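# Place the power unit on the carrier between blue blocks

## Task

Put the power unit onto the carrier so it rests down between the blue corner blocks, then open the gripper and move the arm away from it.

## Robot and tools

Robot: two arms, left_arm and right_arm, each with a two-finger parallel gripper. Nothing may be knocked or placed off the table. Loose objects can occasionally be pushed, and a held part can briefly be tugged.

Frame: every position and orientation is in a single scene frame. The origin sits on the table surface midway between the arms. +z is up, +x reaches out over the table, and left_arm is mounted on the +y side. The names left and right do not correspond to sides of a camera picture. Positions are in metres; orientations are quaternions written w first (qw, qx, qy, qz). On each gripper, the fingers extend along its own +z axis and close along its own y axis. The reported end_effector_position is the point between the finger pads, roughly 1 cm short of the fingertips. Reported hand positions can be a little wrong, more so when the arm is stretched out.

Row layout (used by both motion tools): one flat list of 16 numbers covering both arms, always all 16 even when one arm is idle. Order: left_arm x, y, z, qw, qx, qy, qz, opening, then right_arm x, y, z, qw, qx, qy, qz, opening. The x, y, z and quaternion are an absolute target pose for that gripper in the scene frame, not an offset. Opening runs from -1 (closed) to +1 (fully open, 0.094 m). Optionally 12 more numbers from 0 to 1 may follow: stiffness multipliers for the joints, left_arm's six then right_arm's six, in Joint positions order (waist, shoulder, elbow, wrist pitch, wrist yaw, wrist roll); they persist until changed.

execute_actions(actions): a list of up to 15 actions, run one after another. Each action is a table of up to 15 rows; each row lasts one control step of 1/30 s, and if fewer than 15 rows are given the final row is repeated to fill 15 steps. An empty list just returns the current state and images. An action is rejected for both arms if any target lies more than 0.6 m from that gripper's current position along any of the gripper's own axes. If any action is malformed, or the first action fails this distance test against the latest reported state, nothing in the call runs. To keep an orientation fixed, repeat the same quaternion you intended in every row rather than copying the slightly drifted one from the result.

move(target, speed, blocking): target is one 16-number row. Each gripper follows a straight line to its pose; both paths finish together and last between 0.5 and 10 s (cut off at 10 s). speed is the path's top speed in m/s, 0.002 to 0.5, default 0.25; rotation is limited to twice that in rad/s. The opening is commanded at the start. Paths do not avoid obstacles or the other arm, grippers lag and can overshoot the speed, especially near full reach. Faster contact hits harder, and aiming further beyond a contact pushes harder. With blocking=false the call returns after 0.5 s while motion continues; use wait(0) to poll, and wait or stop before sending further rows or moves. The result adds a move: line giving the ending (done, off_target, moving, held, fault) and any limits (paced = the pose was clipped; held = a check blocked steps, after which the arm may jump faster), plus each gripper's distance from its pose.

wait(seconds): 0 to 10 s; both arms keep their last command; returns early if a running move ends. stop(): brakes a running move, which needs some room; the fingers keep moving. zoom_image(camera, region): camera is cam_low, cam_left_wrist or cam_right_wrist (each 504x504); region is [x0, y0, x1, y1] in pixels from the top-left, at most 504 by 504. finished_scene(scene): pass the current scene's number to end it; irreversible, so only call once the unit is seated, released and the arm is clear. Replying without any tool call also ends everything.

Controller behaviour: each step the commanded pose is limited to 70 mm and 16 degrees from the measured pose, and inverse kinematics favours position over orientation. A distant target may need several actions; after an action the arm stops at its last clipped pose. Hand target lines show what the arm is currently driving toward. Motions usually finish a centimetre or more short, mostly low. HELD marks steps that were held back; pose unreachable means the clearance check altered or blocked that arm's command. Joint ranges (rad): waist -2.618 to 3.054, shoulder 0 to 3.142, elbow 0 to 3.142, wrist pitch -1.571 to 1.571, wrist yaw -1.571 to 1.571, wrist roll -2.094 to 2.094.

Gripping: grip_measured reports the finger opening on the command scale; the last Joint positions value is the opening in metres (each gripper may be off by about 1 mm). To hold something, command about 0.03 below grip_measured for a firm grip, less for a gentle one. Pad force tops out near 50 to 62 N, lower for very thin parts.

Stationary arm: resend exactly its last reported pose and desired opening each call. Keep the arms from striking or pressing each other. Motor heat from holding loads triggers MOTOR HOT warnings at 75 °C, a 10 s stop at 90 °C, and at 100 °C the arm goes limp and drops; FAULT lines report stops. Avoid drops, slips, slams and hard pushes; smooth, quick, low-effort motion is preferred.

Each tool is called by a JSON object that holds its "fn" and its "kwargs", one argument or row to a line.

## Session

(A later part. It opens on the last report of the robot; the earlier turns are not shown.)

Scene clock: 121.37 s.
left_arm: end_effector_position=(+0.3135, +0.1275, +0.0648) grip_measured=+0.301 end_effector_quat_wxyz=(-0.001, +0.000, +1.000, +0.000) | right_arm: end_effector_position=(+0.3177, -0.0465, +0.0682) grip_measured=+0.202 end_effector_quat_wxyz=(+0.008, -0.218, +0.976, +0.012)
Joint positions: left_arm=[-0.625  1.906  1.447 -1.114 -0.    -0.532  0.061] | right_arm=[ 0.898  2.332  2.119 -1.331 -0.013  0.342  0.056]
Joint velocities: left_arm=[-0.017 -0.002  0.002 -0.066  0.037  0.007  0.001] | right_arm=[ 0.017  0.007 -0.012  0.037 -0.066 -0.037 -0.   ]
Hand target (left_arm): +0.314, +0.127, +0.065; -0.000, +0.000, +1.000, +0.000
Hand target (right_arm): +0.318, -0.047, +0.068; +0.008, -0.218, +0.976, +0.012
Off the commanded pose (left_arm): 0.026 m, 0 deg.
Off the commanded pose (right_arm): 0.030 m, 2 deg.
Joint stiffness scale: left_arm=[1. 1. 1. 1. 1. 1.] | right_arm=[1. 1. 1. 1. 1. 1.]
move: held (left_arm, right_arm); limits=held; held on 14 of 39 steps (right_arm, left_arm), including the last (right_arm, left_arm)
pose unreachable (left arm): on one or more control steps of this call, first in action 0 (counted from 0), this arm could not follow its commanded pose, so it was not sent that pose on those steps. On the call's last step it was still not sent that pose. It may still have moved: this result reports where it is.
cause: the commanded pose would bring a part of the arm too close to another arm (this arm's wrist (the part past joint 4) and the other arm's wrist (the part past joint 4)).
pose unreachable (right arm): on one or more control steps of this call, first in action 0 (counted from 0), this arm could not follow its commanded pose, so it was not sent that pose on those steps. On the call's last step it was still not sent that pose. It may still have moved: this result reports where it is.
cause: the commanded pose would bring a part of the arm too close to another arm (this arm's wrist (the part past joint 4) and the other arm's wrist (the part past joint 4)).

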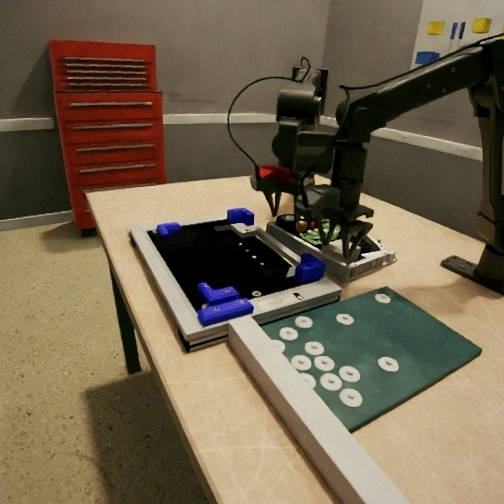

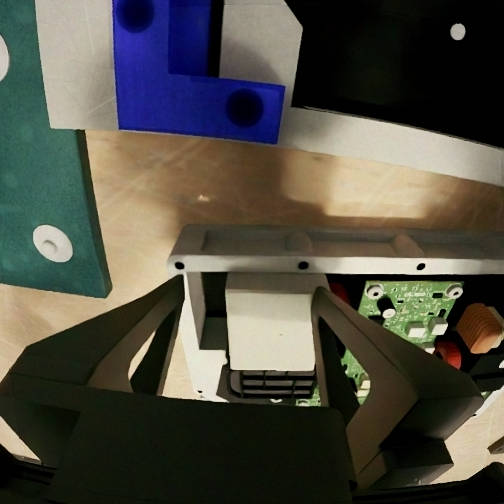

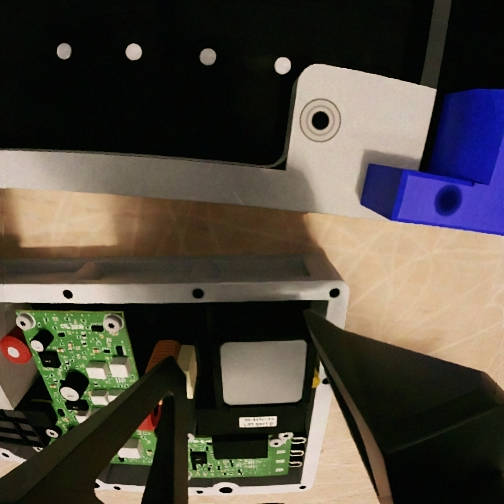

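{"fn": "move", "kwargs": {
  "target": [0.313,0.124,0.065,0,0,1,0,0.3,0.25,-0.3,0.25,0,0,1,0,1]
}}

{"fn": "move", "kwargs": {
  "target": [0.31,0.122,0.035,0,0,1,0,0.3,0.25,-0.3,0.25,0,0,1,0,1],
  "speed": 0.04
}}

Scene clock: 127.73 s.
left_arm: end_effector_position=(+0.3135, +0.1275, +0.0648) grip_measured=+0.301 end_effector_quat_wxyz=(-0.001, -0.000, +1.000, +0.000) | right_arm: end_effector_position=(+0.2498, -0.2954, +0.2516) grip_measured=+1.000 end_effector_quat_wxyz=(+0.111, +0.001, +0.993, +0.035)
Joint positions: left_arm=[-0.625  1.906  1.447 -1.114 -0.    -0.533  0.061] | right_arm=[ 0.406  1.44   1.664 -1.561 -0.003  0.291  0.094]
Joint velocities: left_arm=[-0.002 -0.012  0.002 -0.066 -0.022  0.022 -0.   ] | right_arm=[-0.002  0.007 -0.002  0.037  0.022  0.007  0.   ]
Hand target (left_arm): +0.313, +0.124, +0.065; +0.000, +0.000, +1.000, -0.000
Hand target (right_arm): +0.247, -0.298, +0.248; +0.103, -0.001, +0.994, +0.031
Off the commanded pose (left_arm): 0.004 m, 0 deg.
Off the commanded pose (right_arm): 0.005 m, 13 deg.
Joint stiffness scale: left_arm=[1. 1. 1. 1. 1. 1.] | right_arm=[1. 1. 1. 1. 1. 1.]
joint sent to its limit (right arm) — the command would take joint 4 (wrist pitch) past its lower limit, so that joint was sent only as far as its limit.
move: off_target (right_arm)

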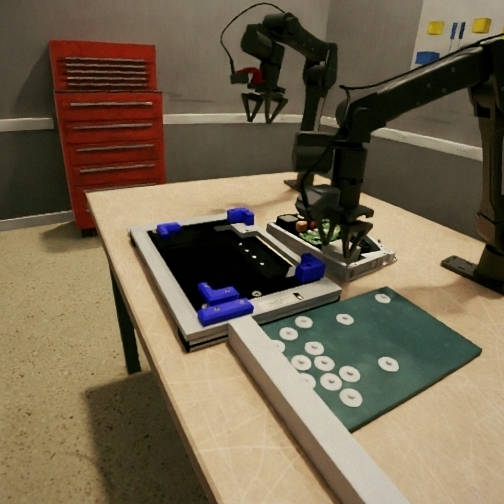

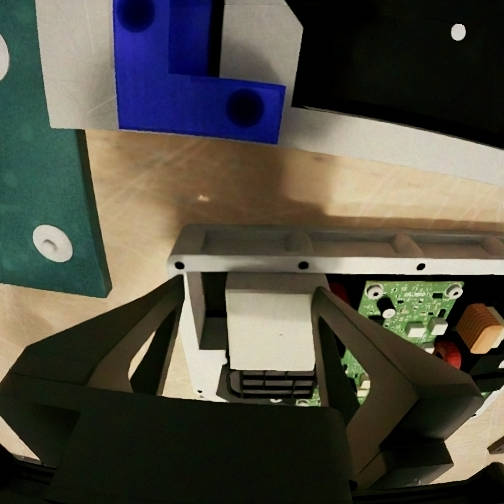

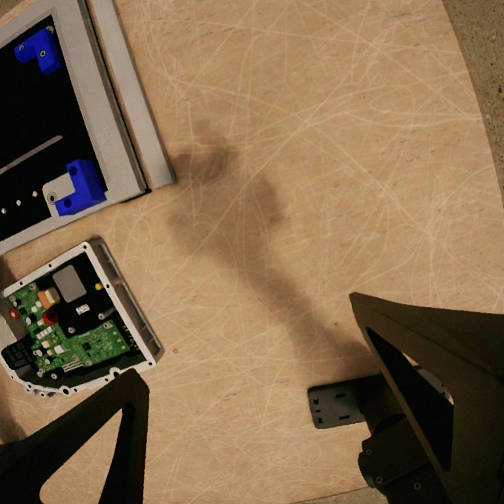

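Scene clock: 130.90 s.
left_arm: end_effector_position=(+0.3130, +0.1274, +0.0633) grip_measured=+0.301 end_effector_quat_wxyz=(+0.006, -0.002, +1.000, -0.005) | right_arm: end_effector_position=(+0.2502, -0.2967, +0.2516) grip_measured=+1.000 end_effector_quat_wxyz=(+0.112, -0.001, +0.993, +0.034)
Joint positions: left_arm=[-0.625  1.89   1.42  -1.085  0.002 -0.537  0.061] | right_arm=[ 0.4    1.44   1.664 -1.561 -0.003  0.281  0.094]
Joint velocities: left_arm=[ 0.022  0.002  0.017  0.022 -0.007 -0.022 -0.001] | right_arm=[-0.007 -0.022  0.002 -0.037  0.037  0.037  0.   ]
Hand target (left_arm): +0.309, +0.123, +0.036; -0.001, -0.000, +1.000, +0.001
Hand target (right_arm): +0.250, -0.300, +0.249; +0.105, +0.001, +0.994, +0.030
Off the commanded pose (left_arm): 0.029 m, 1 deg.
Off the commanded pose (right_arm): 0.004 m, 13 deg.
Joint stiffness scale: left_arm=[1. 1. 1. 1. 1. 1.] | right_arm=[1. 1. 1. 1. 1. 1.]
joint sent to its limit (right arm) — the command would take joint 4 (wrist pitch) past its lower limit, so that joint was sent only as far as its limit.
move: off_target (left_arm, right_arm)

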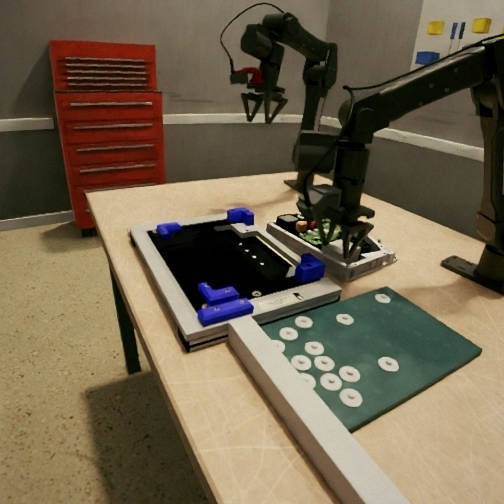

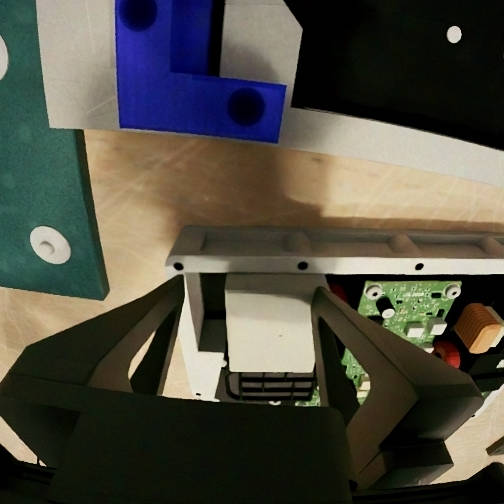

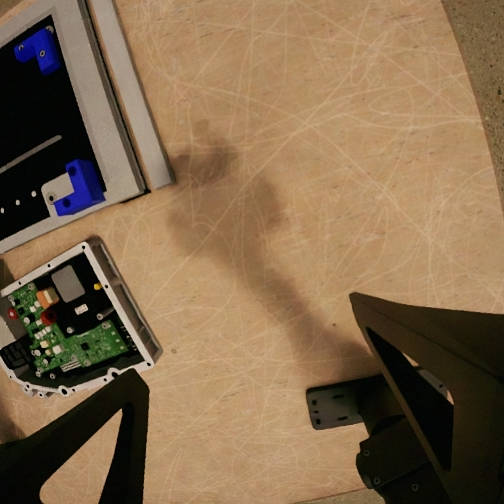

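{"fn": "move", "kwargs": {
  "target": [0.31,0.119,0.075,0,0,1,0,0.05,0.25,-0.3,0.25,0.105,0,0.994,0.03,1],
  "speed": 0.04
}}

{"fn": "move", "kwargs": {
  "target": [0.31,0.119,0.035,0,0,1,0,0.05,0.25,-0.3,0.25,0.105,0,0.994,0.03,1],
  "speed": 0.04
}}

Scene clock: 146.90 s.
left_arm: end_effector_position=(+0.3052, +0.1229, +0.0718) grip_measured=+0.051 end_effector_quat_wxyz=(-0.007, -0.001, +1.000, -0.004) | right_arm: end_effector_position=(+0.2502, -0.2967, +0.2516) grip_measured=+1.000 end_effector_quat_wxyz=(+0.112, -0.002, +0.993, +0.034)
Joint positions: left_arm=[-0.641  1.888  1.452 -1.142  0.014 -0.55   0.049] | right_arm=[ 0.4    1.44   1.664 -1.561 -0.003  0.281  0.094]
Joint velocities: left_arm=[-0.017  0.002 -0.007  0.007 -0.037 -0.051  0.002] | right_arm=[-0.017  0.037 -0.007 -0.066 -0.007 -0.022  0.   ]
Hand target (left_arm): +0.310, +0.119, +0.075; +0.000, +0.000, +1.000, -0.000
Hand target (right_arm): +0.250, -0.300, +0.250; +0.106, +0.000, +0.994, +0.030
Off the commanded pose (left_arm): 0.007 m, 1 deg.
Off the commanded pose (right_arm): 0.004 m, 1 deg.
Joint stiffness scale: left_arm=[1. 1. 1. 1. 1. 1.] | right_arm=[1. 1. 1. 1. 1. 1.]
joint sent to its limit (right arm) — the command would take joint 4 (wrist pitch) past its lower limit, so that joint was sent only as far as its limit.
move: done

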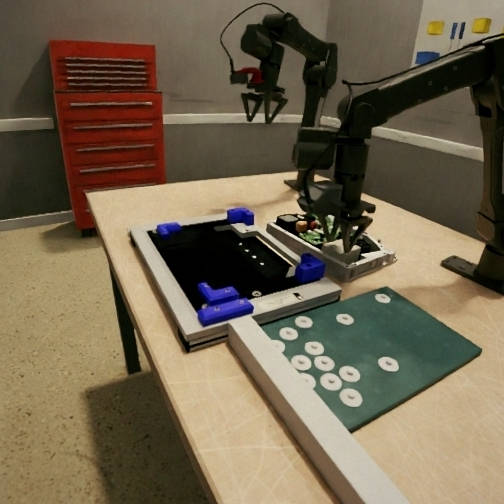

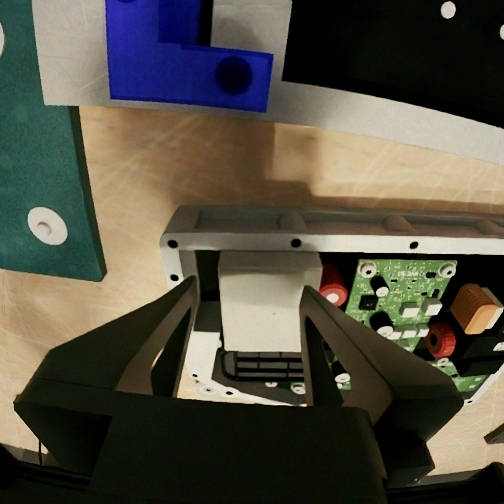

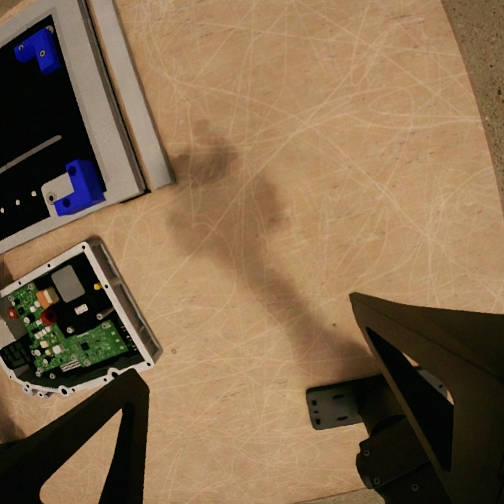

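Scene clock: 148.07 s.
left_arm: end_effector_position=(+0.3088, +0.1207, +0.0633) grip_measured=+0.051 end_effector_quat_wxyz=(+0.001, -0.001, +1.000, -0.009) | right_arm: end_effector_position=(+0.2502, -0.2967, +0.2516) grip_measured=+1.000 end_effector_quat_wxyz=(+0.112, -0.002, +0.993, +0.034)
Joint positions: left_arm=[-0.641  1.894  1.425 -1.091  0.014 -0.551  0.049] | right_arm=[ 0.4    1.44   1.664 -1.561 -0.003  0.281  0.094]
Joint velocities: left_arm=[ 0.017 -0.017  0.007  0.037 -0.081 -0.022 -0.001] | right_arm=[ 0.002 -0.002 -0.007 -0.066 -0.037  0.007  0.   ]
Hand target (left_arm): +0.309, +0.120, +0.037; -0.001, +0.000, +1.000, +0.001
Hand target (right_arm): +0.250, -0.300, +0.250; +0.106, +0.000, +0.994, +0.030
Off the commanded pose (left_arm): 0.028 m, 1 deg.
Off the commanded pose (right_arm): 0.004 m, 1 deg.
Joint stiffness scale: left_arm=[1. 1. 1. 1. 1. 1.] | right_arm=[1. 1. 1. 1. 1. 1.]
joint sent to its limit (right arm) — the command would take joint 4 (wrist pitch) past its lower limit, so that joint was sent only as far as its limit.
move: off_target (left_arm)

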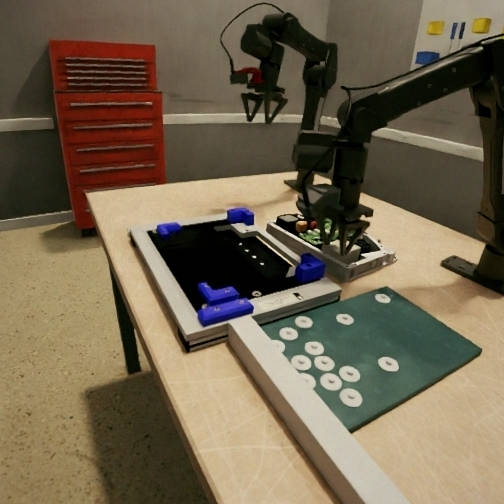

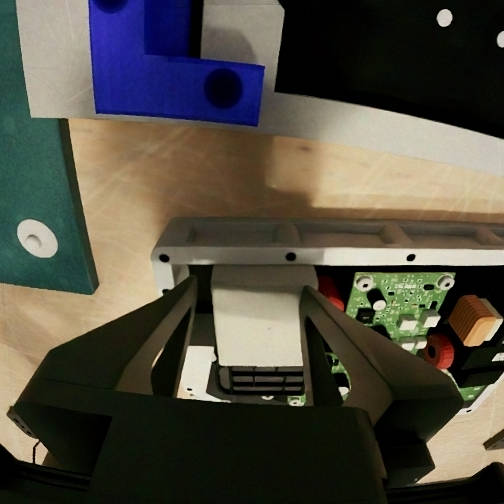

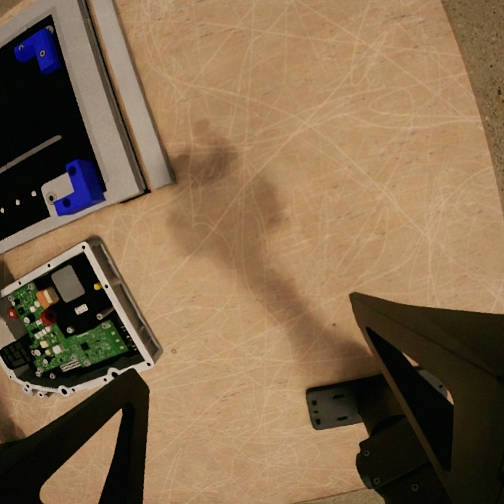

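{"fn": "move", "kwargs": {
  "target": [0.30,0.08,0.09,0,0.7071,0.7071,0,1,0.25,-0.3,0.25,0.105,0,0.994,0.03,1],
  "speed": 0.1
}}

Scene clock: 161.97 s.
left_arm: end_effector_position=(+0.2971, +0.0865, +0.0857) grip_measured=+1.000 end_effector_quat_wxyz=(-0.006, +0.700, +0.714, -0.003) | right_arm: end_effector_position=(+0.2502, -0.2967, +0.2516) grip_measured=+1.000 end_effector_quat_wxyz=(+0.112, -0.002, +0.993, +0.034)
Joint positions: left_arm=[-0.744  1.937  1.574 -1.22   0.005  0.899  0.094] | right_arm=[ 0.4    1.44   1.664 -1.561 -0.003  0.281  0.094]
Joint velocities: left_arm=[ 0.007 -0.007  0.017 -0.066 -0.022  0.007  0.   ] | right_arm=[-0.002 -0.027  0.002 -0.066 -0.037 -0.051  0.   ]
Hand target (left_arm): +0.300, +0.080, +0.090; -0.000, +0.707, +0.707, -0.001
Hand target (right_arm): +0.250, -0.300, +0.250; +0.106, +0.000, +0.994, +0.030
Off the commanded pose (left_arm): 0.008 m, 1 deg.
Off the commanded pose (right_arm): 0.004 m, 1 deg.
Joint stiffness scale: left_arm=[1. 1. 1. 1. 1. 1.] | right_arm=[1. 1. 1. 1. 1. 1.]
joint sent to its limit (right arm) — the command would take joint 4 (wrist pitch) past its lower limit, so that joint was sent only as far as its limit.
move: done

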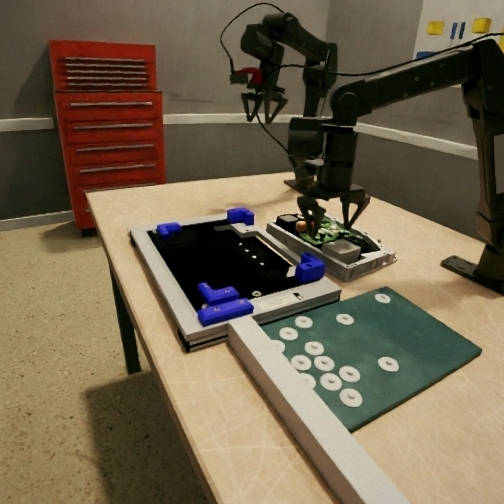

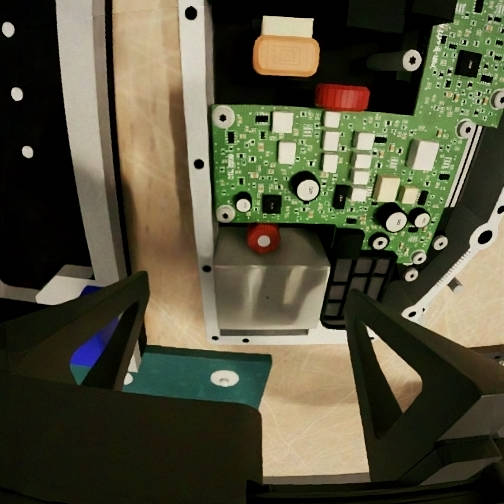

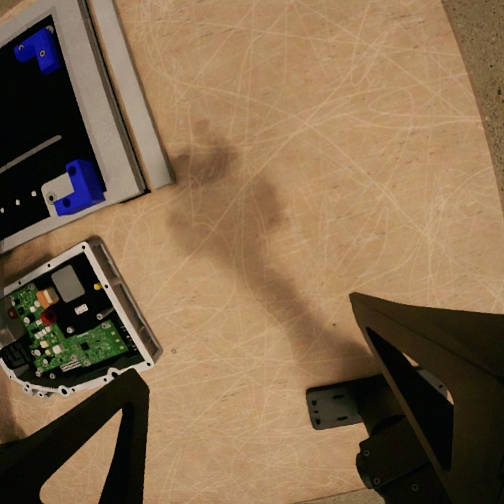

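{"fn": "move", "kwargs": {
  "target": [0.328,0.045,0.08,0,0.7071,0.7071,0,-0.3,0.25,-0.3,0.25,0.105,0,0.994,0.03,1],
  "speed": 0.08
}}

{"fn": "move", "kwargs": {
  "target": [0.328,0.045,0.06,0,0.7071,0.7071,0,-0.3,0.25,-0.3,0.25,0.105,0,0.994,0.03,1],
  "speed": 0.04
}}

Scene clock: 171.03 s.
left_arm: end_effector_position=(+0.3265, +0.0516, +0.0751) grip_measured=-0.298 end_effector_quat_wxyz=(-0.006, +0.706, +0.708, -0.003) | right_arm: end_effector_position=(+0.2502, -0.2967, +0.2516) grip_measured=+1.000 end_effector_quat_wxyz=(+0.112, -0.002, +0.993, +0.034)
Joint positions: left_arm=[-0.768  2.123  1.803 -1.265  0.004  0.892  0.033] | right_arm=[ 0.4    1.44   1.664 -1.561 -0.003  0.281  0.094]
Joint velocities: left_arm=[ 0.012 -0.012 -0.012  0.007  0.022 -0.007  0.   ] | right_arm=[ 0.002  0.012  0.002  0.022 -0.022 -0.037  0.   ]
Hand target (left_arm): +0.328, +0.046, +0.080; +0.000, +0.707, +0.707, -0.000
Hand target (right_arm): +0.250, -0.300, +0.250; +0.106, +0.000, +0.994, +0.030
Off the commanded pose (left_arm): 0.008 m, 1 deg.
Off the commanded pose (right_arm): 0.004 m, 1 deg.
Joint stiffness scale: left_arm=[1. 1. 1. 1. 1. 1.] | right_arm=[1. 1. 1. 1. 1. 1.]
joint sent to its limit (right arm) — the command would take joint 4 (wrist pitch) past its lower limit, so that joint was sent only as far as its limit.
move: done

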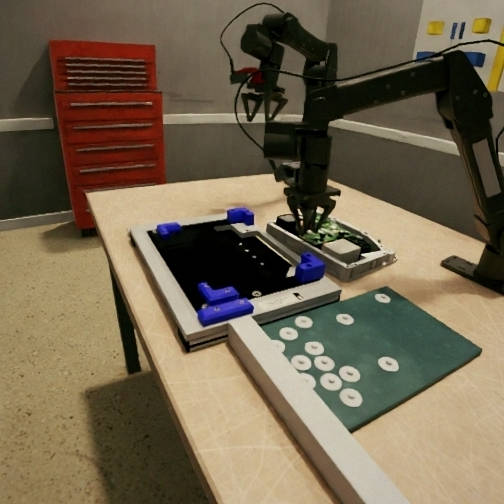

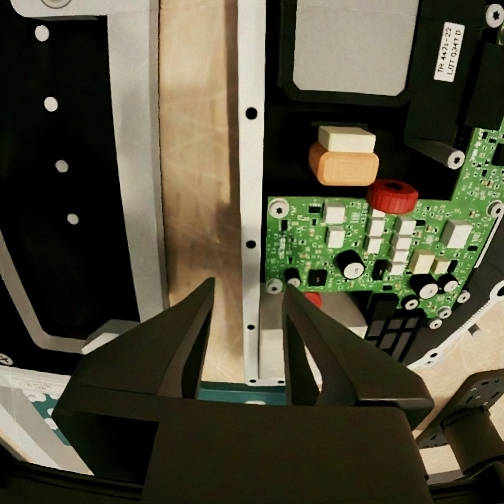

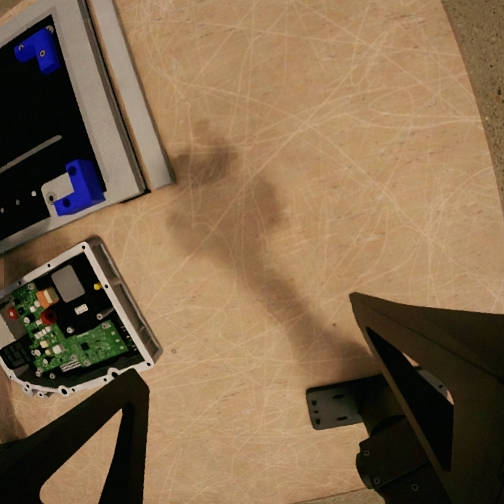

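Scene clock: 171.90 s.
left_arm: end_effector_position=(+0.3316, +0.0476, +0.0659) grip_measured=-0.298 end_effector_quat_wxyz=(+0.004, +0.706, +0.709, -0.001) | right_arm: end_effector_position=(+0.2502, -0.2967, +0.2516) grip_measured=+1.000 end_effector_quat_wxyz=(+0.112, -0.002, +0.993, +0.034)
Joint positions: left_arm=[-0.768  2.132  1.782 -1.213  0.003  0.891  0.033] | right_arm=[ 0.4    1.44   1.664 -1.561 -0.003  0.281  0.094]
Joint velocities: left_arm=[ 0.007 -0.012 -0.002  0.022 -0.007  0.007  0.001] | right_arm=[ 0.002  0.012 -0.012  0.022  0.037 -0.007  0.   ]
Hand target (left_arm): +0.328, +0.045, +0.060; +0.000, +0.707, +0.707, -0.000
Hand target (right_arm): +0.250, -0.300, +0.250; +0.106, +0.000, +0.994, +0.030
Off the commanded pose (left_arm): 0.007 m, 1 deg.
Off the commanded pose (right_arm): 0.004 m, 1 deg.
Joint stiffness scale: left_arm=[1. 1. 1. 1. 1. 1.] | right_arm=[1. 1. 1. 1. 1. 1.]
joint sent to its limit (right arm) — the command would take joint 4 (wrist pitch) past its lower limit, so that joint was sent only as far as its limit.
move: done

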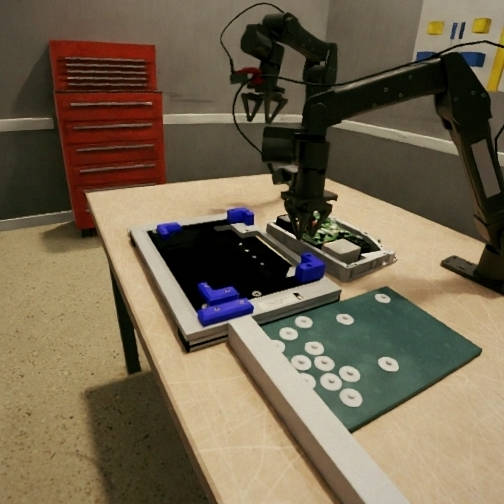

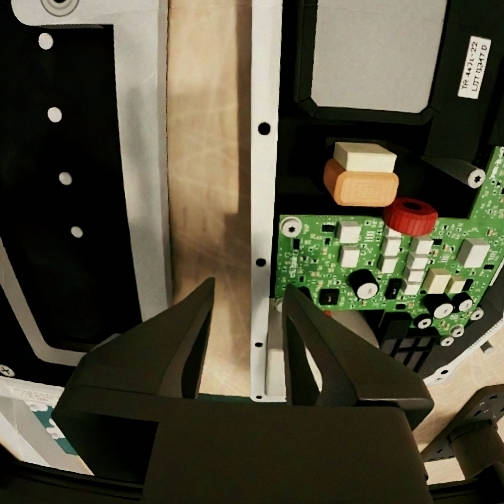

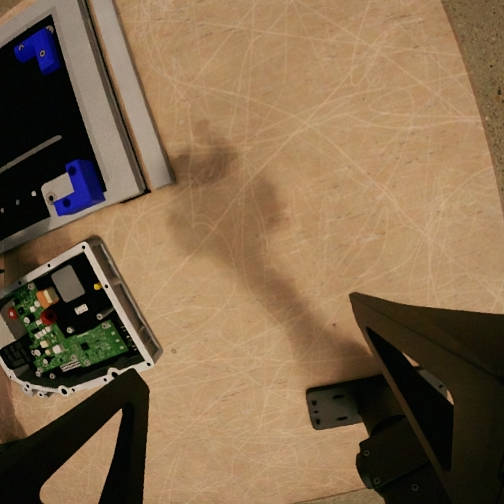

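{"fn": "move", "kwargs": {
  "target": [0.324,0.0,0.07,0,0.7071,0.7071,0,-0.3,0.25,-0.3,0.25,0.105,0,0.994,0.03,1],
  "speed": 0.08
}}

{"fn": "move", "kwargs": {
  "target": [0.324,0.0,0.035,0,0.7071,0.7071,0,-0.3,0.25,-0.3,0.25,0.105,0,0.994,0.03,1],
  "speed": 0.04
}}

Scene clock: 178.67 s.
left_arm: end_effector_position=(+0.3258, +0.0077, +0.0661) grip_measured=-0.299 end_effector_quat_wxyz=(-0.004, +0.706, +0.708, +0.003) | right_arm: end_effector_position=(+0.2502, -0.2967, +0.2516) grip_measured=+1.000 end_effector_quat_wxyz=(+0.112, -0.002, +0.993, +0.034)
Joint positions: left_arm=[-0.853  2.246  1.965 -1.299 -0.007  0.809  0.033] | right_arm=[ 0.4    1.44   1.664 -1.561 -0.003  0.28   0.094]
Joint velocities: left_arm=[-0.002 -0.002  0.017 -0.066  0.037 -0.022 -0.001] | right_arm=[ 0.007  0.007 -0.002  0.007  0.022  0.051  0.   ]
Hand target (left_arm): +0.324, +0.000, +0.070; -0.000, +0.707, +0.707, -0.001
Hand target (right_arm): +0.250, -0.300, +0.250; +0.106, -0.000, +0.994, +0.030
Off the commanded pose (left_arm): 0.009 m, 1 deg.
Off the commanded pose (right_arm): 0.004 m, 1 deg.
Joint stiffness scale: left_arm=[1. 1. 1. 1. 1. 1.] | right_arm=[1. 1. 1. 1. 1. 1.]
joint sent to its limit (right arm) — the command would take joint 4 (wrist pitch) past its lower limit, so that joint was sent only as far as its limit.
move: done

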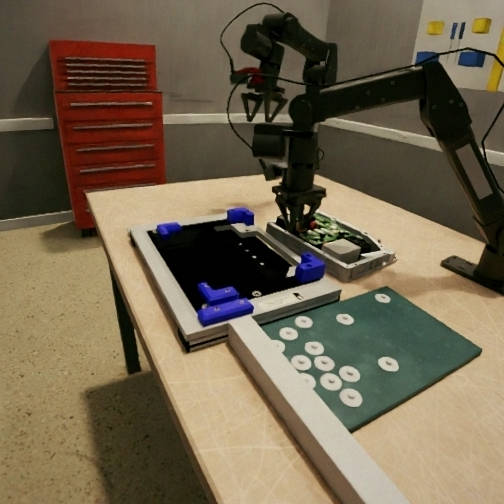

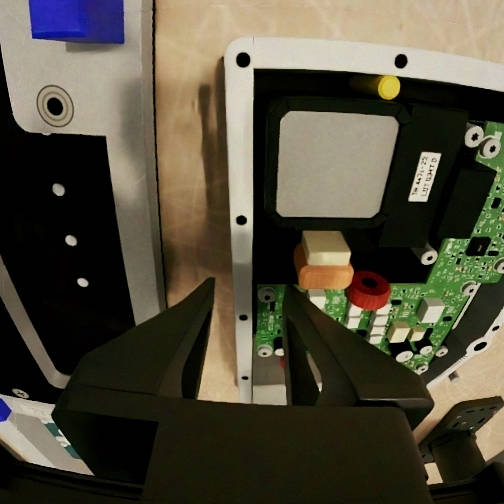

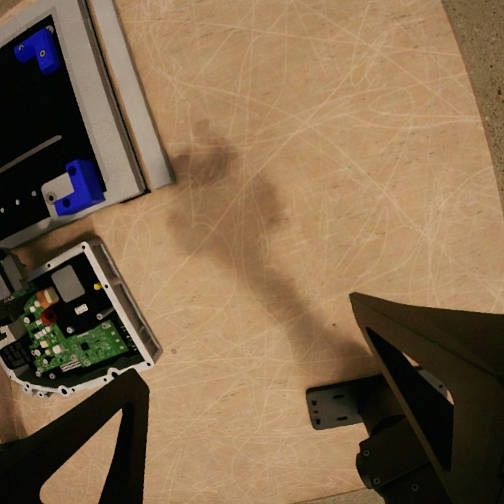

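Scene clock: 179.70 s.
left_arm: end_effector_position=(+0.3297, +0.0048, +0.0559) grip_measured=-0.299 end_effector_quat_wxyz=(+0.007, +0.706, +0.708, +0.005) | right_arm: end_effector_position=(+0.2502, -0.2967, +0.2516) grip_measured=+1.000 end_effector_quat_wxyz=(+0.112, -0.002, +0.993, +0.034)
Joint positions: left_arm=[-0.853  2.246  1.924 -1.236 -0.01   0.807  0.033] | right_arm=[ 0.4    1.44   1.664 -1.561 -0.003  0.28   0.094]
Joint velocities: left_arm=[-0.012 -0.007  0.027  0.007  0.022 -0.007 -0.   ] | right_arm=[-0.002 -0.007  0.007  0.022  0.037  0.022  0.   ]
Hand target (left_arm): +0.324, +0.000, +0.036; -0.001, +0.707, +0.707, -0.000
Hand target (right_arm): +0.250, -0.300, +0.250; +0.106, +0.000, +0.994, +0.030
Off the commanded pose (left_arm): 0.022 m, 1 deg.
Off the commanded pose (right_arm): 0.004 m, 1 deg.
Joint stiffness scale: left_arm=[1. 1. 1. 1. 1. 1.] | right_arm=[1. 1. 1. 1. 1. 1.]
joint sent to its limit (right arm) — the command would take joint 4 (wrist pitch) past its lower limit, so that joint was sent only as far as its limit.
move: off_target (left_arm)

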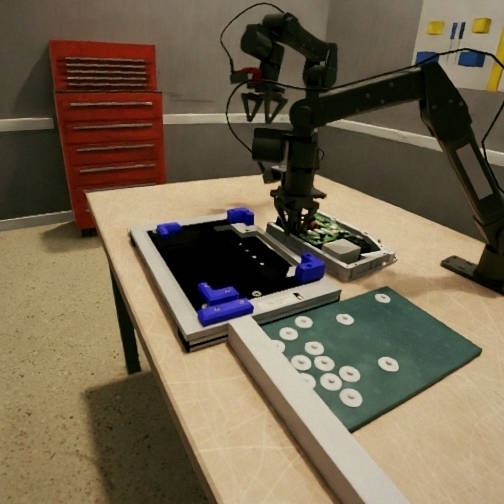

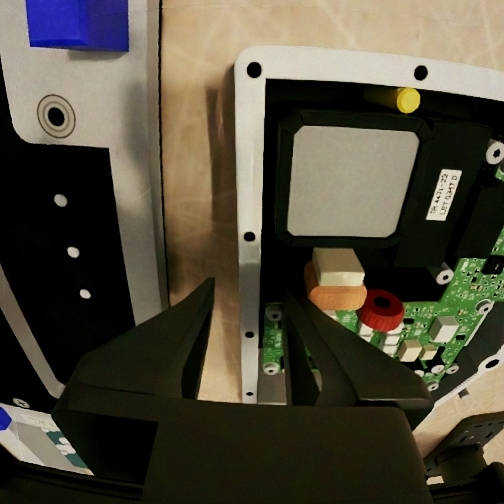

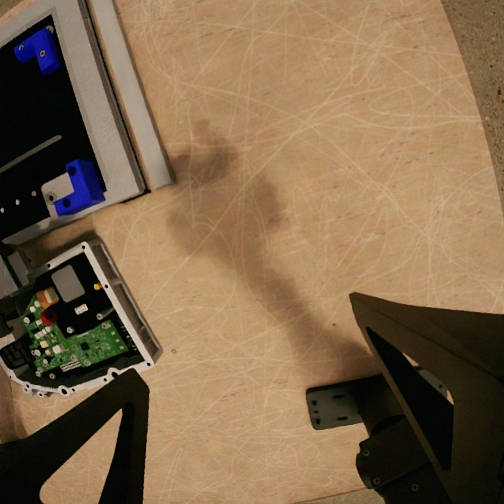

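{"fn": "move", "kwargs": {
  "target": [0.328,0.004,0.054,0,0.7071,0.7071,0,-1,0.25,-0.3,0.25,0.105,0,0.994,0.03,1],
  "speed": 0.04
}}

{"fn": "move", "kwargs": {
  "target": [0.328,0.004,0.14,0,0.7071,0.7071,0,-1,0.25,-0.3,0.25,0.105,0,0.994,0.03,1],
  "speed": 0.05
}}

Scene clock: 186.87 s.
left_arm: end_effector_position=(+0.3278, +0.0050, +0.0550) grip_measured=-0.986 end_effector_quat_wxyz=(+0.003, +0.706, +0.708, +0.003) | right_arm: end_effector_position=(+0.2502, -0.2967, +0.2516) grip_measured=+1.000 end_effector_quat_wxyz=(+0.112, -0.002, +0.993, +0.034)
Joint positions: left_arm=[-0.853  2.248  1.924 -1.242 -0.005  0.807  0.001] | right_arm=[ 0.4    1.44   1.664 -1.561 -0.003  0.28   0.094]
Joint velocities: left_arm=[-0.002  0.002 -0.017 -0.007 -0.007  0.007 -0.001] | right_arm=[-0.002 -0.017  0.007 -0.007 -0.007  0.066  0.   ]
Hand target (left_arm): +0.328, +0.004, +0.054; +0.000, +0.707, +0.707, +0.000
Hand target (right_arm): +0.250, -0.300, +0.250; +0.106, +0.000, +0.994, +0.030
Off the commanded pose (left_arm): 0.001 m, 0 deg.
Off the commanded pose (right_arm): 0.004 m, 1 deg.
Joint stiffness scale: left_arm=[1. 1. 1. 1. 1. 1.] | right_arm=[1. 1. 1. 1. 1. 1.]
joint sent to its limit (right arm) — the command would take joint 4 (wrist pitch) past its lower limit, so that joint was sent only as far as its limit.
move: done

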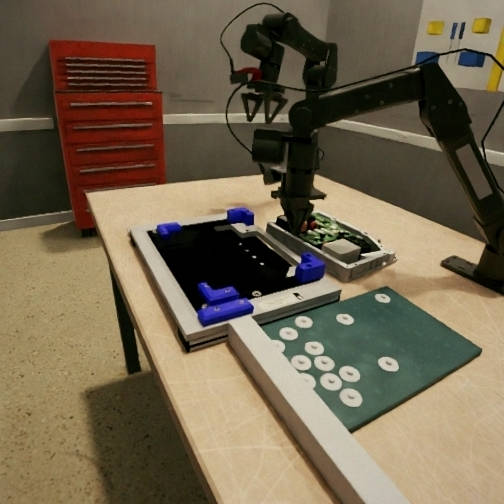

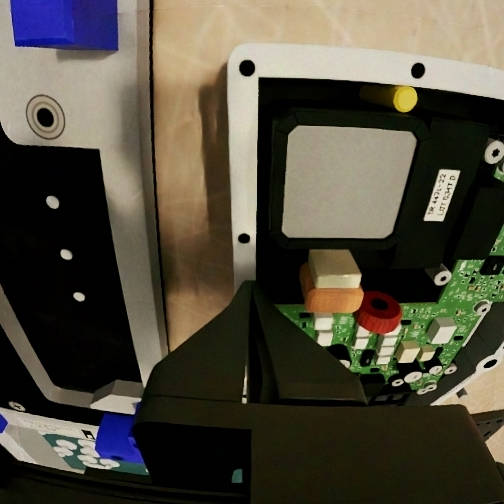

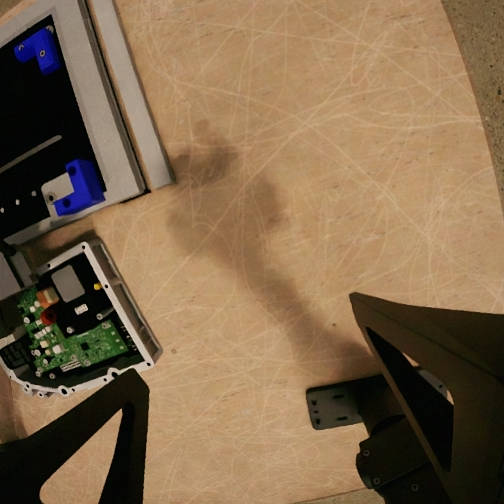

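Scene clock: 188.90 s.
left_arm: end_effector_position=(+0.3250, +0.0079, +0.1303) grip_measured=-0.986 end_effector_quat_wxyz=(-0.002, +0.706, +0.708, +0.003) | right_arm: end_effector_position=(+0.2502, -0.2967, +0.2516) grip_measured=+1.000 end_effector_quat_wxyz=(+0.112, -0.002, +0.993, +0.034)
Joint positions: left_arm=[-0.853  2.269  2.261 -1.567 -0.007  0.807  0.001] | right_arm=[ 0.4    1.44   1.664 -1.561 -0.003  0.28   0.094]
Joint velocities: left_arm=[ 0.007  0.007 -0.002 -0.081  0.051 -0.022  0.001] | right_arm=[-0.002  0.007 -0.002 -0.051  0.007  0.037  0.   ]
Hand target (left_arm): +0.327, +0.005, +0.140; +0.010, +0.707, +0.707, +0.000
Hand target (right_arm): +0.250, -0.300, +0.250; +0.106, +0.000, +0.994, +0.030
Off the commanded pose (left_arm): 0.011 m, 0 deg.
Off the commanded pose (right_arm): 0.004 m, 1 deg.
Joint stiffness scale: left_arm=[1. 1. 1. 1. 1. 1.] | right_arm=[1. 1. 1. 1. 1. 1.]
joint sent to its limit (left arm) — the command would take joint 4 (wrist pitch) past its lower limit, so that joint was sent only as far as its limit.
joint sent to its limit (right arm) — the command would take joint 4 (wrist pitch) past its lower limit, so that joint was sent only as far as its limit.
move: off_target (left_arm)

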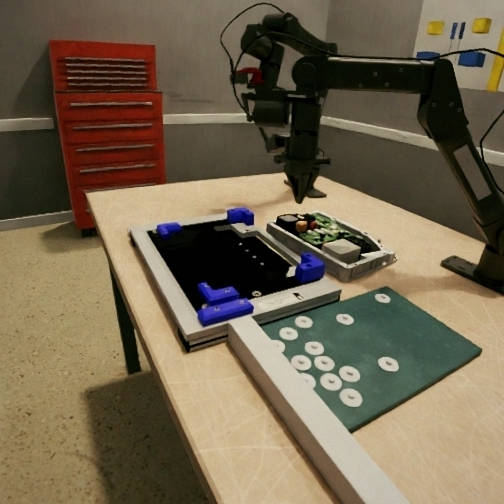

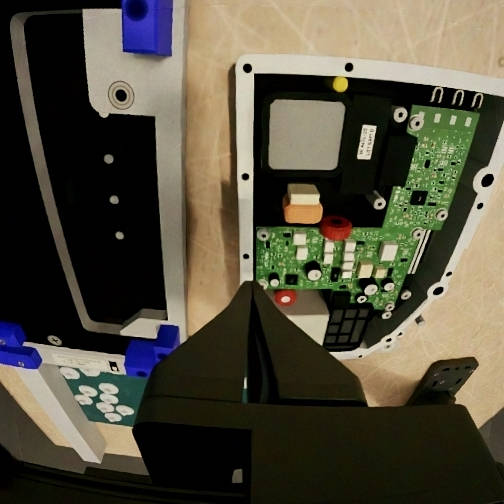

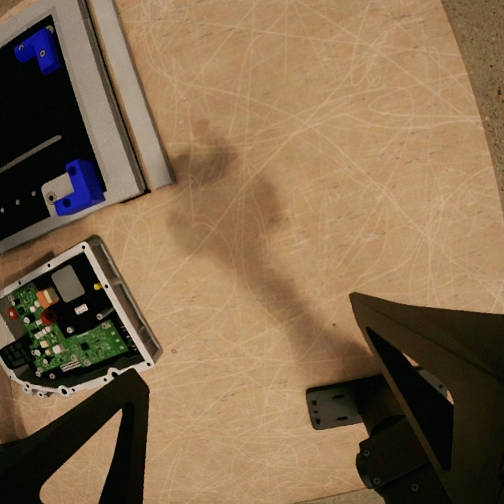

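{"fn": "move", "kwargs": {
  "target": [0.28,0.215,0.09,0,0.7071,0.7071,0,-0.2,0.28,-0.13,0.09,0,0.537,0.843,0,-0.2],
  "speed": 0.15
}}

{"fn": "move", "kwargs": {
  "target": [0.28,0.215,0.03,0,0.7071,0.7071,0,-0.2,0.28,-0.13,0.03,0,0.537,0.843,0,-0.2],
  "speed": 0.05
}}

Scene clock: 215.83 s.
left_arm: end_effector_position=(+0.2788, +0.2111, +0.0849) grip_measured=-0.201 end_effector_quat_wxyz=(-0.010, +0.707, +0.707, -0.001) | right_arm: end_effector_position=(+0.2819, -0.1374, +0.0915) grip_measured=-0.198 end_effector_quat_wxyz=(+0.001, +0.539, +0.842, -0.003)
Joint positions: left_arm=[-0.437  1.658  1.225 -1.157 -0.007  1.227  0.038] | right_arm=[ 0.801  1.973  1.647 -1.25   0.004  1.821  0.038]
Joint velocities: left_arm=[ 0.007 -0.012 -0.022  0.022 -0.037 -0.022 -0.001] | right_arm=[-0.002 -0.002  0.002  0.022 -0.037  0.051  0.   ]
Hand target (left_arm): +0.279, +0.214, +0.089; +0.001, +0.707, +0.707, +0.003
Hand target (right_arm): +0.282, -0.131, +0.091; -0.002, +0.538, +0.843, -0.001
Off the commanded pose (left_arm): 0.007 m, 1 deg.
Off the commanded pose (right_arm): 0.008 m, 0 deg.
Joint stiffness scale: left_arm=[1. 1. 1. 1. 1. 1.] | right_arm=[1. 1. 1. 1. 1. 1.]
move: done

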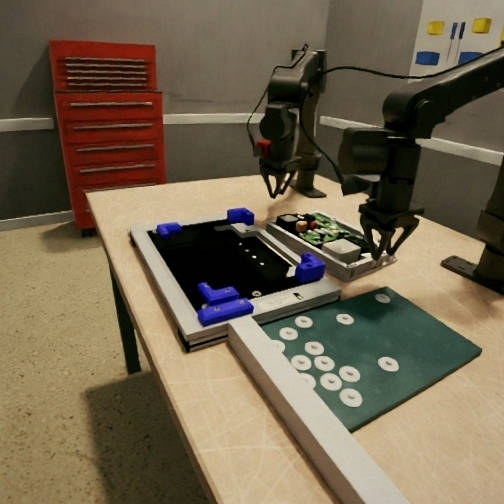

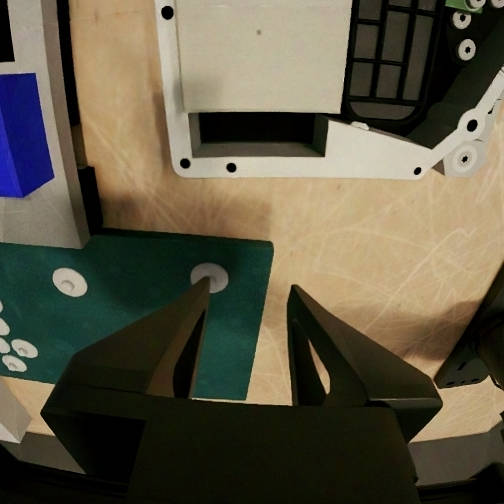

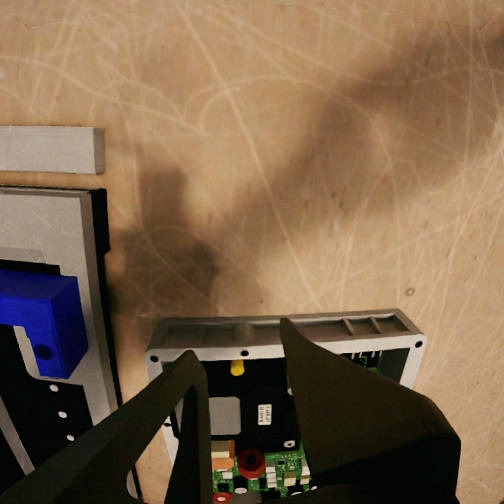

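Scene clock: 217.53 s.
left_arm: end_effector_position=(+0.2831, +0.2119, +0.0355) grip_measured=-0.201 end_effector_quat_wxyz=(+0.005, +0.708, +0.706, +0.006) | right_arm: end_effector_position=(+0.2868, -0.1302, +0.0388) grip_measured=-0.198 end_effector_quat_wxyz=(+0.006, +0.539, +0.842, +0.012)
Joint positions: left_arm=[-0.43   1.697  1.064 -0.924 -0.007  1.237  0.038] | right_arm=[ 0.807  2.012  1.489 -1.021  0.004  1.828  0.038]
Joint velocities: left_arm=[-0.022 -0.012 -0.007  0.022 -0.007  0.051  0.001] | right_arm=[ 0.017 -0.012  0.012  0.037 -0.051 -0.037  0.   ]
Hand target (left_arm): +0.281, +0.215, +0.030; +0.000, +0.707, +0.707, +0.000
Hand target (right_arm): +0.280, -0.130, +0.030; +0.000, +0.537, +0.843, -0.000
Off the commanded pose (left_arm): 0.007 m, 1 deg.
Off the commanded pose (right_arm): 0.011 m, 2 deg.
Joint stiffness scale: left_arm=[1. 1. 1. 1. 1. 1.] | right_arm=[1. 1. 1. 1. 1. 1.]
move: off_target (right_arm)

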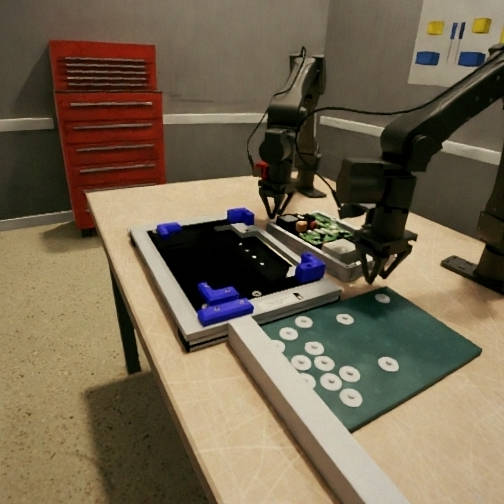

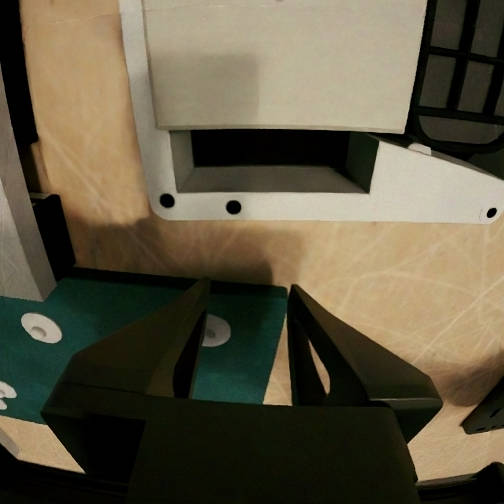

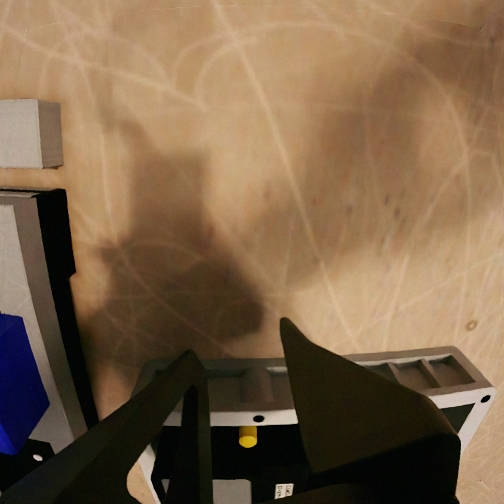

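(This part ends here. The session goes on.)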